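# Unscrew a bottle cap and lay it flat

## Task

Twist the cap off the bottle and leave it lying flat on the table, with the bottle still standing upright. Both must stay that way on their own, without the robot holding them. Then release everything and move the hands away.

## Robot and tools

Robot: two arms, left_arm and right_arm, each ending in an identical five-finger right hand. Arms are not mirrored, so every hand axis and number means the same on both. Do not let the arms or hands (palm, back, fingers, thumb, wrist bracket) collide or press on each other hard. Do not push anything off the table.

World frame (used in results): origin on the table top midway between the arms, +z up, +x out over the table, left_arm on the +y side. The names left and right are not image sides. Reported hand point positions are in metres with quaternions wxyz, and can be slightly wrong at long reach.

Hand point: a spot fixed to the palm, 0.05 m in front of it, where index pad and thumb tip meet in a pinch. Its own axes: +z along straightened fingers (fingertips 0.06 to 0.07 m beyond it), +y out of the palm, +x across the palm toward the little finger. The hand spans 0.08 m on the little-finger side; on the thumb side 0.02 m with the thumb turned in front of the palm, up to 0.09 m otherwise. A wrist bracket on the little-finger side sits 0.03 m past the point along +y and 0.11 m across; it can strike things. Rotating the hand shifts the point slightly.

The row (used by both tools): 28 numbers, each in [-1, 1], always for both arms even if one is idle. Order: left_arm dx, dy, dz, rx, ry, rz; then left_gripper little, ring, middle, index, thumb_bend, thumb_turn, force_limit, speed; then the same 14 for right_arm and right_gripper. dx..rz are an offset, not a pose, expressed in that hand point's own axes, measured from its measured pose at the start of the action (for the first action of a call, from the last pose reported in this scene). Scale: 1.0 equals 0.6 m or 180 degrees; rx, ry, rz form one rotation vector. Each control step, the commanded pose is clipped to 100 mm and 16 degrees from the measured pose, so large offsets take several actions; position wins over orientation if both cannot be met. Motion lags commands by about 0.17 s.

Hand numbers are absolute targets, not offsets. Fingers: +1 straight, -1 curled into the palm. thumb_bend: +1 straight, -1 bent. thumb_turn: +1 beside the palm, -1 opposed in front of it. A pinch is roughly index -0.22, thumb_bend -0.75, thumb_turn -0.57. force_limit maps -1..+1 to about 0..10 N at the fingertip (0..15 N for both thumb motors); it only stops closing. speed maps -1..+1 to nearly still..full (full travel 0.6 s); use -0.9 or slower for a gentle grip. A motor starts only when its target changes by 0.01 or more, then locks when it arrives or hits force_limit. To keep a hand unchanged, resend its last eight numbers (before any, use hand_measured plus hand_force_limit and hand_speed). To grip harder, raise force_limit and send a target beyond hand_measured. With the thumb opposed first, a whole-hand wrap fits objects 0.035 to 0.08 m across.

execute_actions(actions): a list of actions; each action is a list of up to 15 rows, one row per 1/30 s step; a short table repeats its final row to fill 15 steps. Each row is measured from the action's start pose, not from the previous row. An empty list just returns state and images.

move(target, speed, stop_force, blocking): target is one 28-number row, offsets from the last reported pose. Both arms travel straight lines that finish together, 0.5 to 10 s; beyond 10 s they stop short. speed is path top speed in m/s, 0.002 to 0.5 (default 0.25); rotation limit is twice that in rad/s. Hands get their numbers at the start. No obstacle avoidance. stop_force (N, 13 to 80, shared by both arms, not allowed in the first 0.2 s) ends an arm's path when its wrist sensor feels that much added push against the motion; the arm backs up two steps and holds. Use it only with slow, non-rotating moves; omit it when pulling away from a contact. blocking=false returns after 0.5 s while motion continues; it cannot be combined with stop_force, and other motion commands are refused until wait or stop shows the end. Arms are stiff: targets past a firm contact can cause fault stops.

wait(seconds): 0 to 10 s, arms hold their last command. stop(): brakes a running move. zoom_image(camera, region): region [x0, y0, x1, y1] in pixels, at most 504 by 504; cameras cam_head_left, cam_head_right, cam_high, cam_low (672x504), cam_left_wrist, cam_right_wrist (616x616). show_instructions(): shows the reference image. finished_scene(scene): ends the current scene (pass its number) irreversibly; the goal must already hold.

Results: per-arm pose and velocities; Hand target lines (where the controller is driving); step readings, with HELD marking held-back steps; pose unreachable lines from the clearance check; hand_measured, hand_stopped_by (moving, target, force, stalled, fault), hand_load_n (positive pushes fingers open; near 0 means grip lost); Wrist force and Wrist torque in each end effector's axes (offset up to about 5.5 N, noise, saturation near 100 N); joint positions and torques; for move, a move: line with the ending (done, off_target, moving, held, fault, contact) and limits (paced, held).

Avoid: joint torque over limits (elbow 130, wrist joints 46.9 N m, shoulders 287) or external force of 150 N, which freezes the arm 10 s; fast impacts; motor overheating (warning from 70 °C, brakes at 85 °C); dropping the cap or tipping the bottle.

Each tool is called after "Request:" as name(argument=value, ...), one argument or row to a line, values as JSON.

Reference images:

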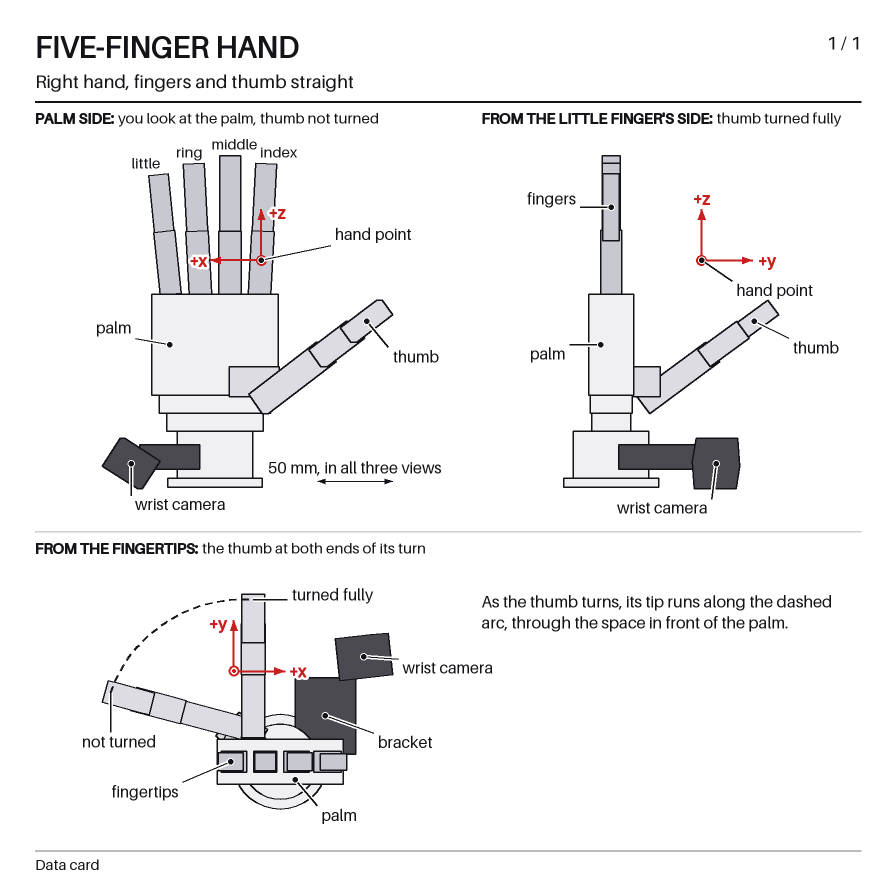

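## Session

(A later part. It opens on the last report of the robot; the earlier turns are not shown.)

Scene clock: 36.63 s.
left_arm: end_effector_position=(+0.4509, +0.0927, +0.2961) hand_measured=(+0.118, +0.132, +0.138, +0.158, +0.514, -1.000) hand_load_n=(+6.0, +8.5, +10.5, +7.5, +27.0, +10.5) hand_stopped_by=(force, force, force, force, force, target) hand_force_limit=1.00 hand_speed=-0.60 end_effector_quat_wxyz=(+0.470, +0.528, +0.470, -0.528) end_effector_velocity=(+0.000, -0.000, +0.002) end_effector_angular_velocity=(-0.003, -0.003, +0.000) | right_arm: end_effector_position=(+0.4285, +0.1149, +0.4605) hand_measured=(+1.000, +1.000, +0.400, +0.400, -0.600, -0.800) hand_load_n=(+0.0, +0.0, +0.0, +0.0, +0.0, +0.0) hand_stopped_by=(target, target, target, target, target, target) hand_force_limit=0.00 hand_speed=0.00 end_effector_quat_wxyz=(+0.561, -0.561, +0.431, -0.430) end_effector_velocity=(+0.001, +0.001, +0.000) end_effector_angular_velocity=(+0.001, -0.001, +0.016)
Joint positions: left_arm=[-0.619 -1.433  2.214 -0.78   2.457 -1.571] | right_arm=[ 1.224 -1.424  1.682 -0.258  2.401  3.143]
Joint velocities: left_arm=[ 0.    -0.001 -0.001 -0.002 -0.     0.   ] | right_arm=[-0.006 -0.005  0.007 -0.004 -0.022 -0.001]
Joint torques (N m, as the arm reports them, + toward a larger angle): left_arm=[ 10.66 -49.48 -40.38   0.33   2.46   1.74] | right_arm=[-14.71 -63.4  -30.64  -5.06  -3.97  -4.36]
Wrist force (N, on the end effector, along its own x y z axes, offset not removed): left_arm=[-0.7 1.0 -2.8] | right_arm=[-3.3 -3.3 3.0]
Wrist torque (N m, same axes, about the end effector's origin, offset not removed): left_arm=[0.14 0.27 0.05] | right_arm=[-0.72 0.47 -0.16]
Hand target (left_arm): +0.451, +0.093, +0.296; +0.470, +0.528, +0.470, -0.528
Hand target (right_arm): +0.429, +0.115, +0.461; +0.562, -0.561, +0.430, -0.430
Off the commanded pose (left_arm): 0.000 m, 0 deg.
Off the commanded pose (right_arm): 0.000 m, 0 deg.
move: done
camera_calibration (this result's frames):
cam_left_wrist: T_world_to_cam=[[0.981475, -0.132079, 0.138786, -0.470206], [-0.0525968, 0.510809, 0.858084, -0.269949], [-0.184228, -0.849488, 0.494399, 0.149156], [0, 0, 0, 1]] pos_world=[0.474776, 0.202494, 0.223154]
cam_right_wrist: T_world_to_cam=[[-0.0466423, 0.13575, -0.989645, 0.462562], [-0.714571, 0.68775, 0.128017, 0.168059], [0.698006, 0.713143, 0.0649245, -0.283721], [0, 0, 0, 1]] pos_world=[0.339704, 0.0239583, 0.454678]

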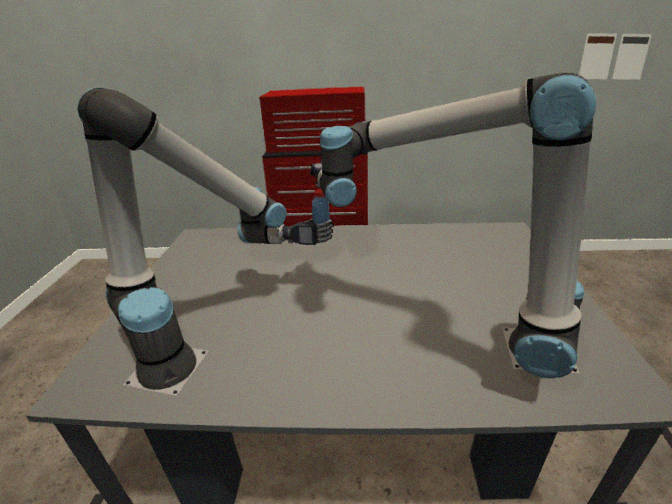

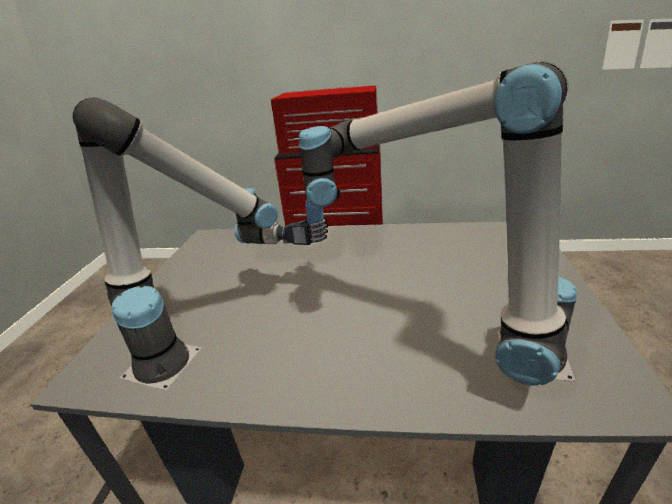

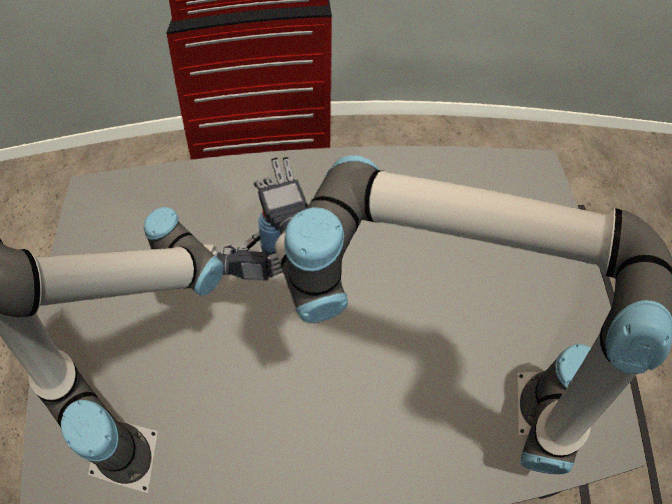

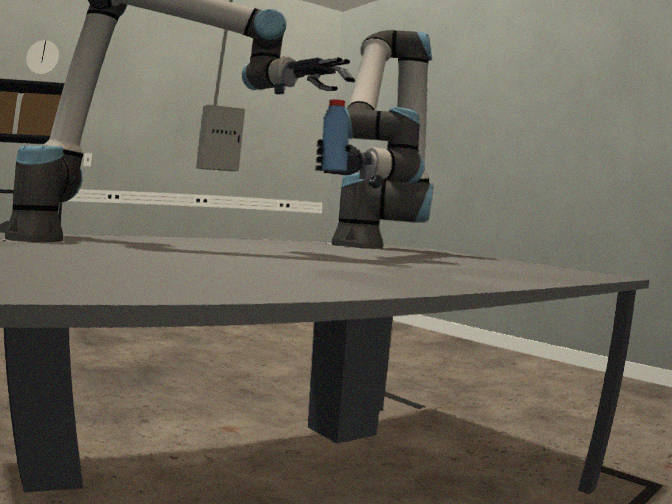

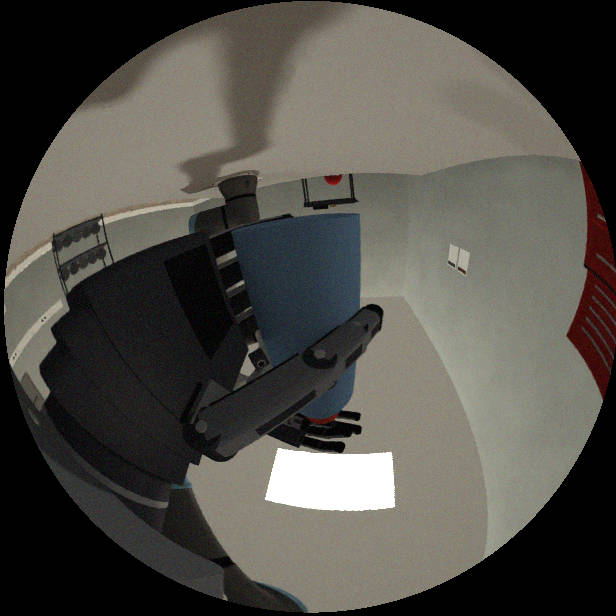

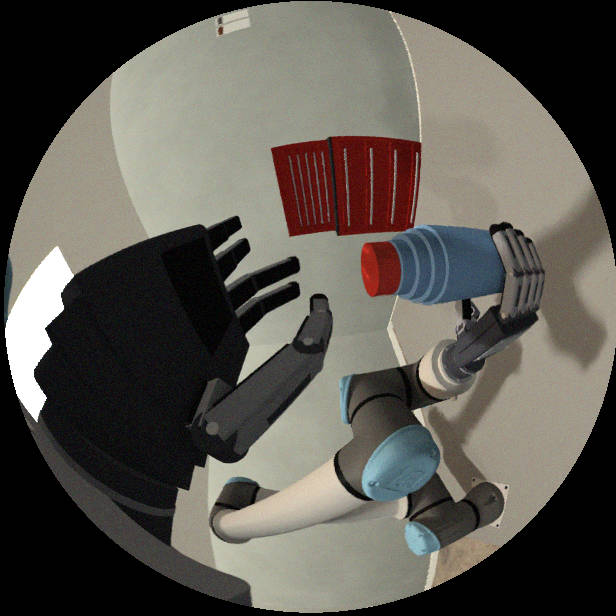

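Request:
move(
  target=[0,0,0,0,0,0,-0.95,-0.95,-1,-0.95,-0.95,-1,1,-0.6, 0.01,0,-0.025,0,0,0,1,1,0.8,0.8,-0.6,-0.8,0,0],
  speed=0.05,
)

Request:
move(
  target=[0,0,0,0,0,0,-0.95,-0.95,-1,-0.95,-0.95,-1,1,-0.6, 0,0.082,0,0,0,0,1,1,0.8,0.8,-0.6,-0.8,0,0],
  speed=0.03,
  stop_force=13,
)

Request:
zoom_image(
  camera="cam_low",
  region=[260,50,420,170],
)

Scene clock: 39.07 s.
left_arm: end_effector_position=(+0.4509, +0.0927, +0.2961) hand_measured=(+0.118, +0.132, +0.138, +0.158, +0.514, -1.000) hand_load_n=(+6.0, +8.5, +10.5, +7.5, +27.0, +10.5) hand_stopped_by=(force, force, force, force, force, target) hand_force_limit=1.00 hand_speed=-0.60 end_effector_quat_wxyz=(+0.470, +0.528, +0.470, -0.528) end_effector_velocity=(+0.000, -0.000, +0.001) end_effector_angular_velocity=(-0.001, -0.001, -0.000) | right_arm: end_effector_position=(+0.4159, +0.1055, +0.4605) hand_measured=(+1.000, +1.000, +0.800, +0.800, -0.600, -0.800) hand_load_n=(+0.0, +0.0, +0.0, +0.0, +0.0, +0.0) hand_stopped_by=(target, target, target, target, target, target) hand_force_limit=0.00 hand_speed=0.00 end_effector_quat_wxyz=(+0.561, -0.561, +0.431, -0.430) end_effector_velocity=(-0.003, -0.002, -0.000) end_effector_angular_velocity=(+0.001, -0.000, +0.000)
Joint positions: left_arm=[-0.619 -1.433  2.214 -0.78   2.457 -1.571] | right_arm=[ 1.235 -1.443  1.705 -0.261  2.411  3.143]
Joint velocities: left_arm=[-0.    -0.    -0.001  0.    -0.     0.   ] | right_arm=[ 0.003 -0.004  0.005 -0.002  0.002  0.   ]
Joint torques (N m, as the arm reports them, + toward a larger angle): left_arm=[ 10.52 -49.45 -40.81   0.7    2.14   1.6 ] | right_arm=[ 19.34 -67.54 -31.06  -4.23   3.14   3.11]
Wrist force (N, on the end effector, along its own x y z axes, offset not removed): left_arm=[-1.3 1.3 -3.2] | right_arm=[1.5 3.8 -1.2]
Wrist torque (N m, same axes, about the end effector's origin, offset not removed): left_arm=[0.18 0.33 -0.09] | right_arm=[0.27 -0.24 0.22]
Hand target (left_arm): +0.451, +0.093, +0.296; +0.470, +0.528, +0.470, -0.528
Hand target (right_arm): +0.416, +0.105, +0.460; +0.561, -0.561, +0.431, -0.430
Off the commanded pose (left_arm): 0.000 m, 0 deg.
Off the commanded pose (right_arm): 0.000 m, 0 deg.
move: done
camera_calibration (this result's frames):
cam_left_wrist: T_world_to_cam=[[0.981475, -0.132079, 0.138786, -0.470206], [-0.0525968, 0.510809, 0.858084, -0.269949], [-0.184228, -0.849488, 0.494399, 0.149156], [0, 0, 0, 1]] pos_world=[0.474776, 0.202494, 0.223154]
cam_right_wrist: T_world_to_cam=[[-0.0466443, 0.135736, -0.989646, 0.463254], [-0.7146, 0.687722, 0.128006, 0.165542], [0.697976, 0.713172, 0.0649186, -0.268125], [0, 0, 0, 1]] pos_world=[0.327049, 0.0144928, 0.454674]

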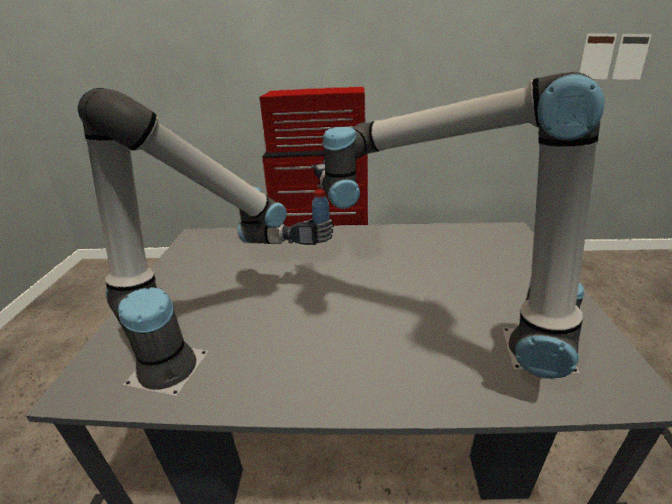

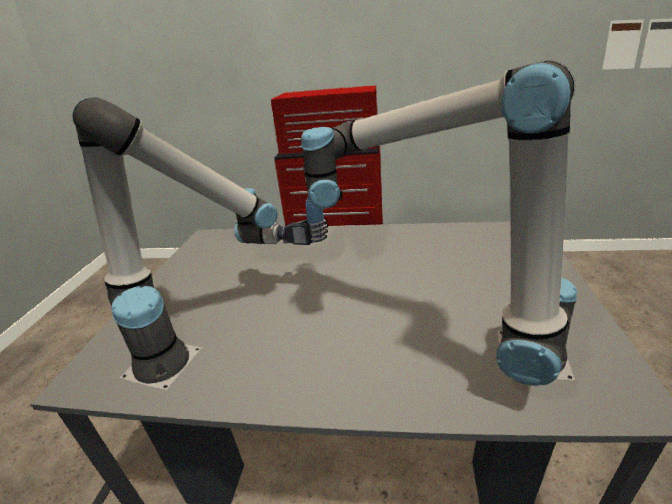

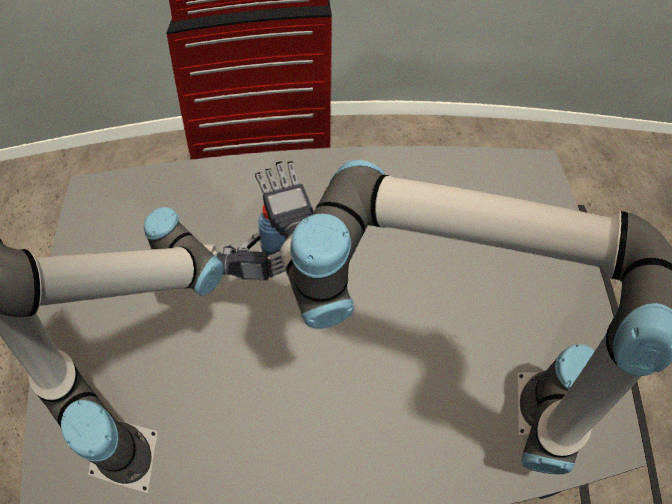

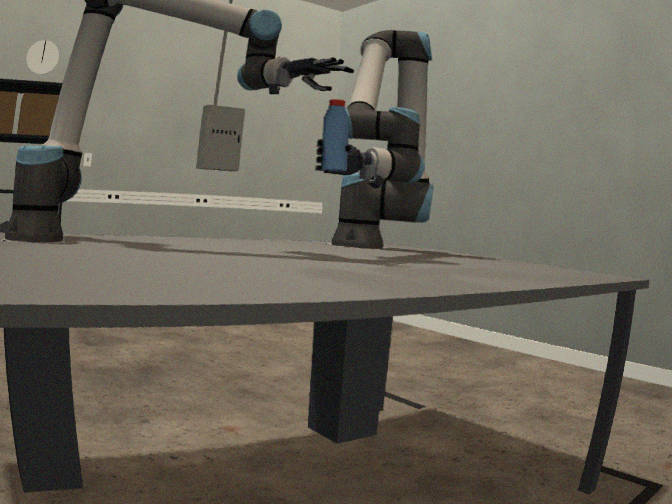

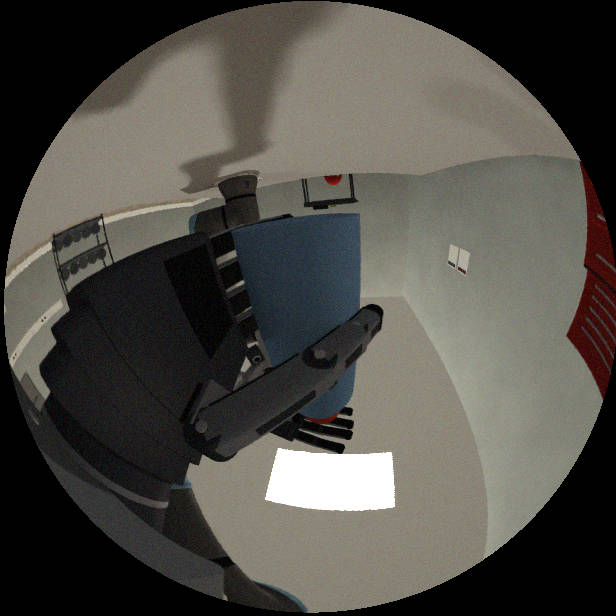

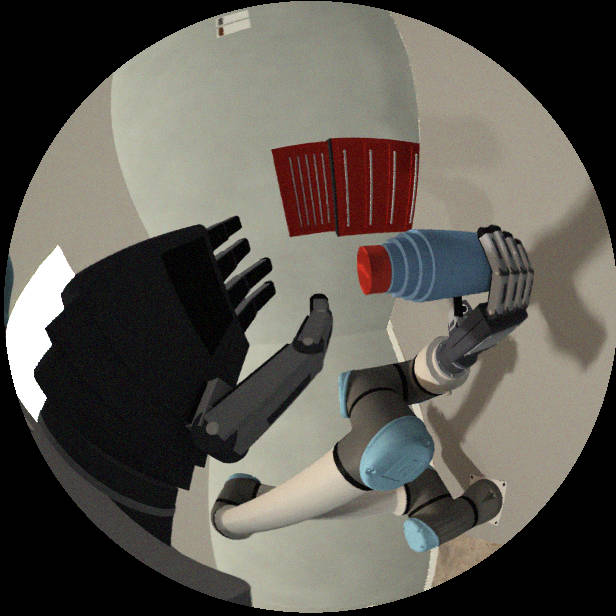

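Scene clock: 41.07 s.
left_arm: end_effector_position=(+0.4509, +0.0927, +0.2961) hand_measured=(+0.118, +0.132, +0.138, +0.158, +0.514, -1.000) hand_load_n=(+6.0, +8.5, +10.5, +7.5, +27.0, +10.5) hand_stopped_by=(force, force, force, force, force, target) hand_force_limit=1.00 hand_speed=-0.60 end_effector_quat_wxyz=(+0.470, +0.528, +0.470, -0.528) end_effector_velocity=(-0.000, +0.000, +0.000) end_effector_angular_velocity=(-0.001, -0.001, -0.000) | right_arm: end_effector_position=(+0.4159, +0.1055, +0.4116) hand_measured=(+1.000, +1.000, +0.800, +0.800, -0.600, -0.800) hand_load_n=(+0.0, +0.0, +0.0, +0.0, +0.0, +0.0) hand_stopped_by=(target, target, target, target, target, target) hand_force_limit=0.00 hand_speed=0.00 end_effector_quat_wxyz=(+0.561, -0.561, +0.431, -0.430) end_effector_velocity=(+0.000, +0.001, -0.001) end_effector_angular_velocity=(+0.004, -0.002, -0.000)
Joint positions: left_arm=[-0.619 -1.433  2.214 -0.78   2.457 -1.571] | right_arm=[ 1.235 -1.419  1.766 -0.347  2.411  3.143]
Joint velocities: left_arm=[ 0.    -0.     0.001 -0.002  0.    -0.   ] | right_arm=[-0.     0.001  0.002 -0.007  0.     0.   ]
Joint torques (N m, as the arm reports them, + toward a larger angle): left_arm=[ 11.01 -50.3  -41.05   0.3    2.46   1.46] | right_arm=[-17.86 -39.67 -31.28  -4.51  -3.29  -1.16]
Wrist force (N, on the end effector, along its own x y z axes, offset not removed): left_arm=[-1.3 1.8 -2.6] | right_arm=[4.3 0.7 -1.0]
Wrist torque (N m, same axes, about the end effector's origin, offset not removed): left_arm=[0.24 0.38 0.02] | right_arm=[-0.01 -0.44 0.31]
Hand target (left_arm): +0.451, +0.093, +0.296; +0.470, +0.528, +0.470, -0.528
Hand target (right_arm): +0.416, +0.106, +0.411; +0.561, -0.561, +0.431, -0.430
Off the commanded pose (left_arm): 0.000 m, 0 deg.
Off the commanded pose (right_arm): 0.000 m, 0 deg.
move: done
camera_calibration (this result's frames):
cam_left_wrist: T_world_to_cam=[[0.981475, -0.13208, 0.138786, -0.470206], [-0.0525967, 0.510809, 0.858084, -0.269949], [-0.184228, -0.849488, 0.494399, 0.149156], [0, 0, 0, 1]] pos_world=[0.474776, 0.202494, 0.223154]
cam_right_wrist: T_world_to_cam=[[-0.0466992, 0.135828, -0.989631, 0.414863], [-0.714586, 0.687717, 0.12811, 0.171708], [0.697987, 0.71316, 0.0649453, -0.265041], [0, 0, 0, 1]] pos_world=[0.327069, 0.0145796, 0.405777]

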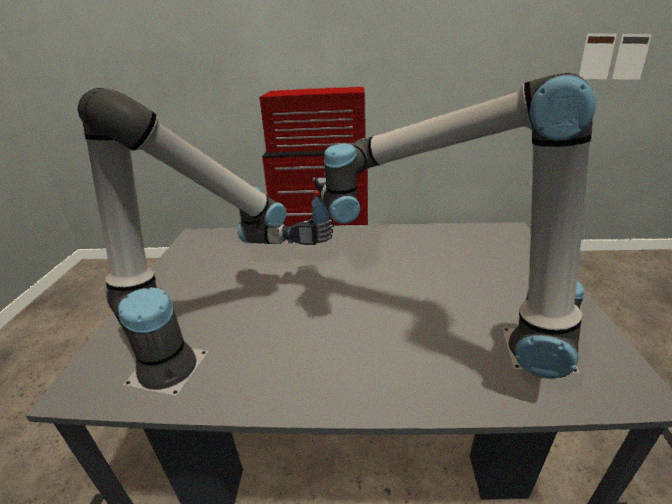

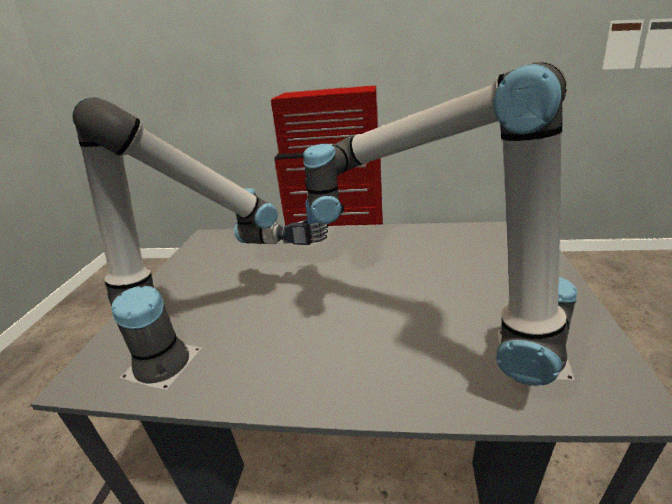

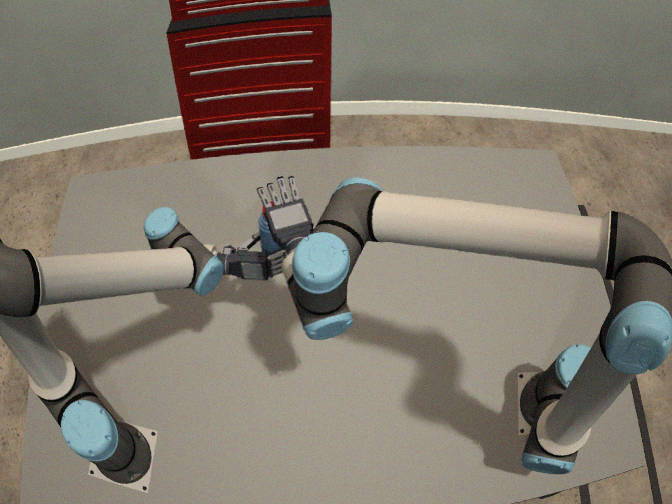

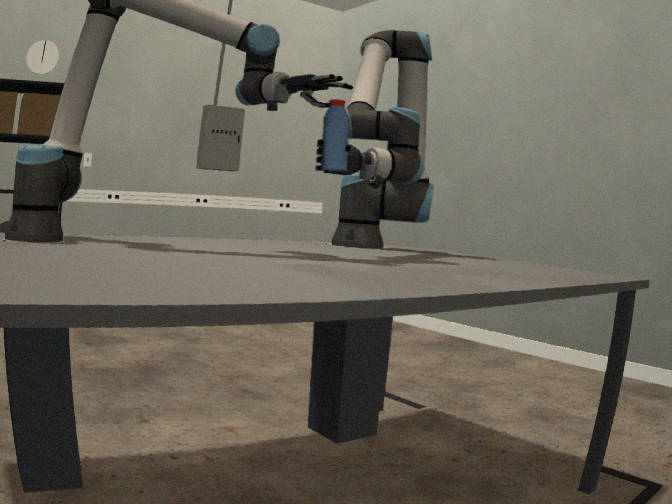

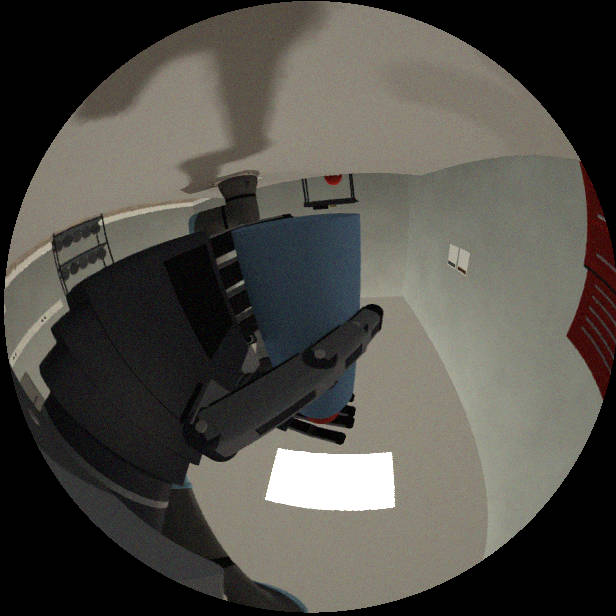

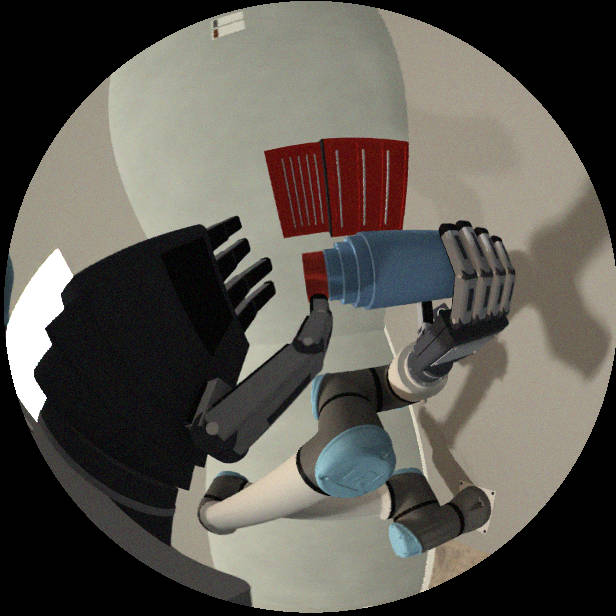

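Region (260, 50, 420, 170) of cam_low's 672x504 image, scaled by 3.150, with more detail than that image has; it fills the top 378 rows of this view, and the rest is white.

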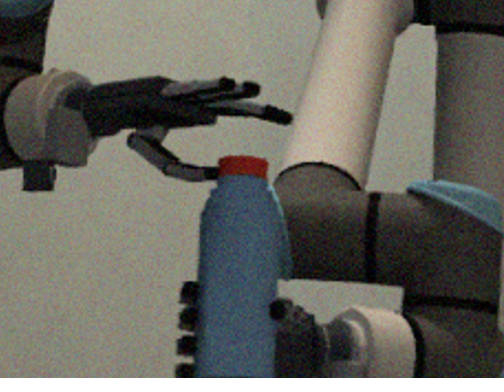

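Thumb is at the cap. Raise 3 mm and close the fingers.

Request:
move(
  target=[0,0,0,0,0,0,-0.95,-0.95,-1,-0.95,-0.95,-1,1,-0.6, 0,-0.005,0,0,0,0,1,1,-0.6,-0.6,-0.6,-0.8,0.6,-0.6],
  speed=0.02,
)

Request:
zoom_image(
  camera="cam_low",
  region=[260,50,420,170],
)

Scene clock: 42.50 s.
left_arm: end_effector_position=(+0.4509, +0.0927, +0.2961) hand_measured=(+0.118, +0.132, +0.138, +0.158, +0.514, -1.000) hand_load_n=(+4.5, +7.5, +11.5, +10.0, +25.0, +8.0) hand_stopped_by=(force, force, force, force, force, target) hand_force_limit=1.00 hand_speed=-0.60 end_effector_quat_wxyz=(+0.470, +0.528, +0.470, -0.528) end_effector_velocity=(-0.000, -0.000, -0.000) end_effector_angular_velocity=(+0.000, +0.000, -0.001) | right_arm: end_effector_position=(+0.4159, +0.1056, +0.4148) hand_measured=(+1.000, +1.000, +0.232, +0.118, -0.600, -0.800) hand_load_n=(+0.0, +0.0, +3.5, +10.5, +0.0, +0.0) hand_stopped_by=(target, target, force, force, target, target) hand_force_limit=0.60 hand_speed=-0.60 end_effector_quat_wxyz=(+0.561, -0.561, +0.431, -0.430) end_effector_velocity=(-0.000, +0.000, +0.000) end_effector_angular_velocity=(+0.001, -0.000, +0.000)
Joint positions: left_arm=[-0.619 -1.433  2.214 -0.78   2.457 -1.571] | right_arm=[ 1.235 -1.42   1.762 -0.342  2.411  3.143]
Joint velocities: left_arm=[-0.     0.001 -0.    -0.001  0.     0.   ] | right_arm=[ 0.    -0.     0.    -0.001 -0.     0.   ]
Joint torques (N m, as the arm reports them, + toward a larger angle): left_arm=[ 11.26 -49.37 -39.9   -4.79  -0.18   1.5 ] | right_arm=[-13.19 -45.49 -33.54   6.57  -1.98  -0.05]
Wrist force (N, on the end effector, along its own x y z axes, offset not removed): left_arm=[16.9 -0.3 1.8] | right_arm=[-1.0 -14.0 5.3]
Wrist torque (N m, same axes, about the end effector's origin, offset not removed): left_arm=[0.15 0.40 0.41] | right_arm=[0.77 -0.24 0.39]
Hand target (left_arm): +0.451, +0.093, +0.296; +0.470, +0.528, +0.470, -0.528
Hand target (right_arm): +0.416, +0.106, +0.415; +0.561, -0.561, +0.431, -0.430
Off the commanded pose (left_arm): 0.000 m, 0 deg.
Off the commanded pose (right_arm): 0.000 m, 0 deg.
move: done
camera_calibration (this result's frames):
cam_left_wrist: T_world_to_cam=[[0.981484, -0.132155, 0.13865, -0.47013], [-0.0524623, 0.510704, 0.858154, -0.269994], [-0.184218, -0.849539, 0.494315, 0.149203], [0, 0, 0, 1]] pos_world=[0.474746, 0.202511, 0.223127]
cam_right_wrist: T_world_to_cam=[[-0.0465545, 0.136077, -0.989604, 0.417916], [-0.714626, 0.687663, 0.128176, 0.171277], [0.697956, 0.713164, 0.0652301, -0.265421], [0, 0, 0, 1]] pos_world=[0.327108, 0.0146392, 0.408931]

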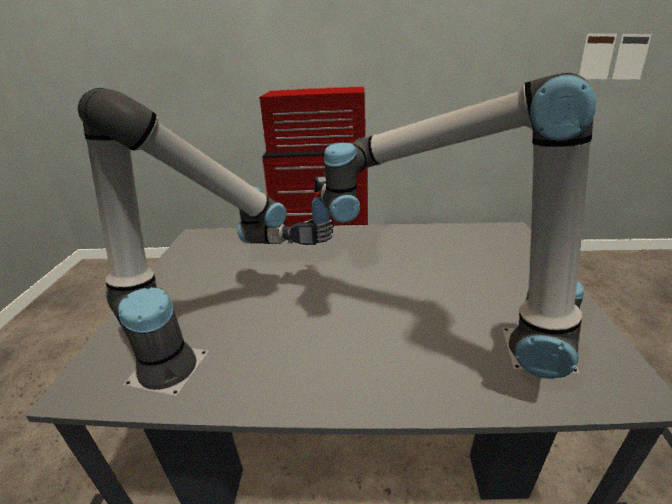

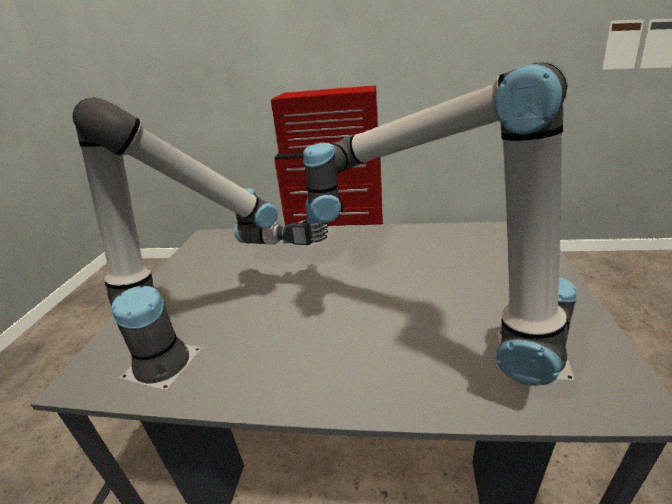

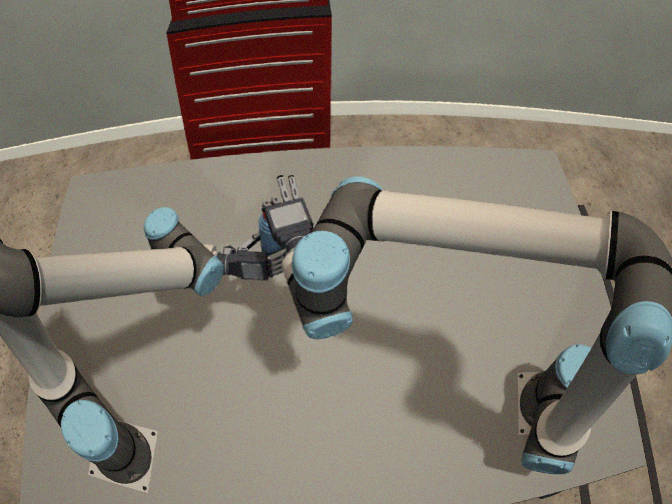

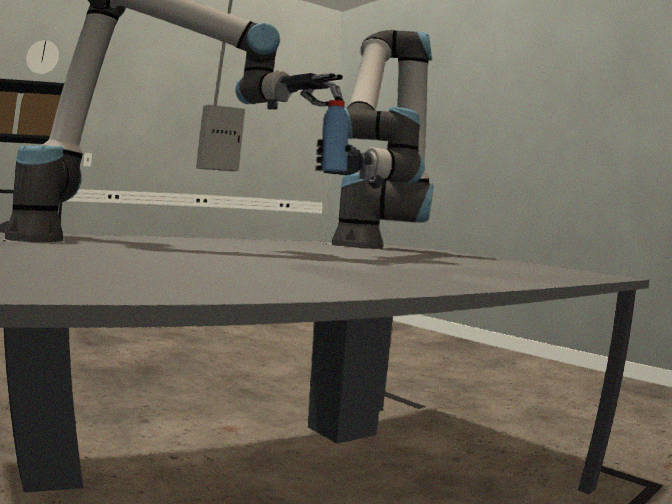

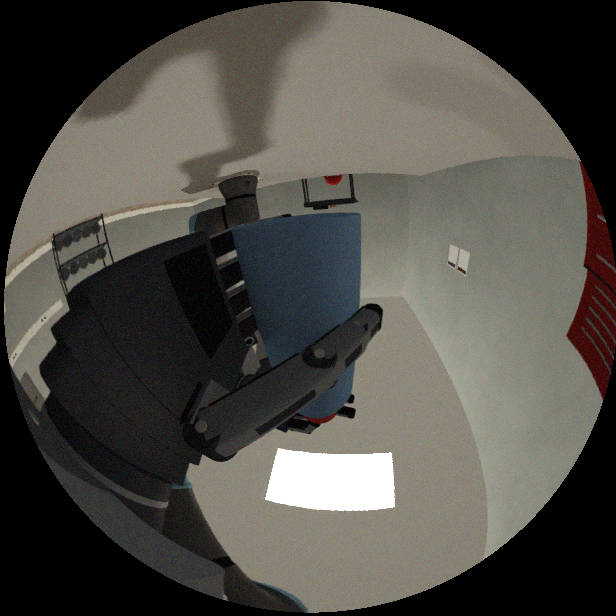

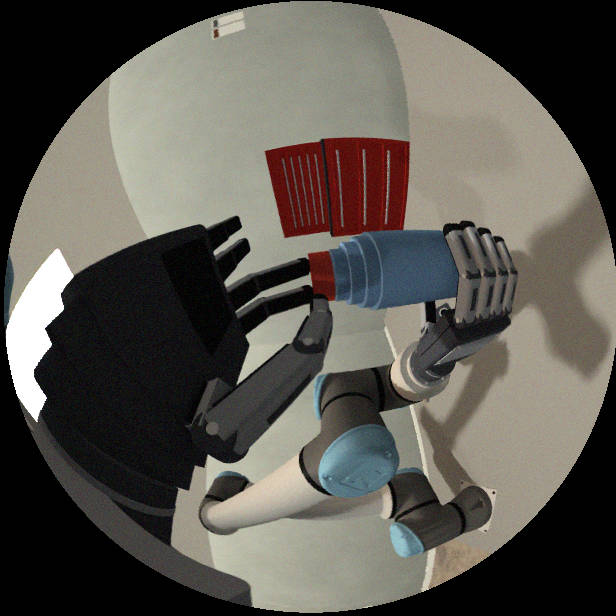

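Region (260, 50, 420, 170) of cam_low's 672x504 image, scaled by 3.150, with more detail than that image has; it fills the top 378 rows of this view, and the rest is white.

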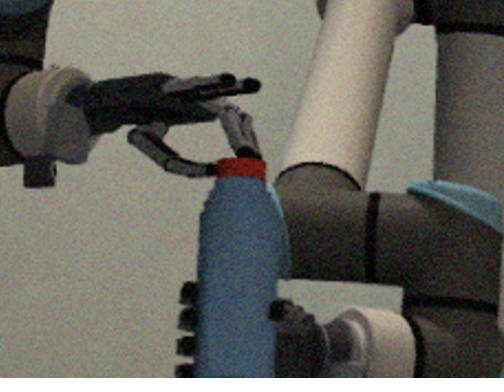

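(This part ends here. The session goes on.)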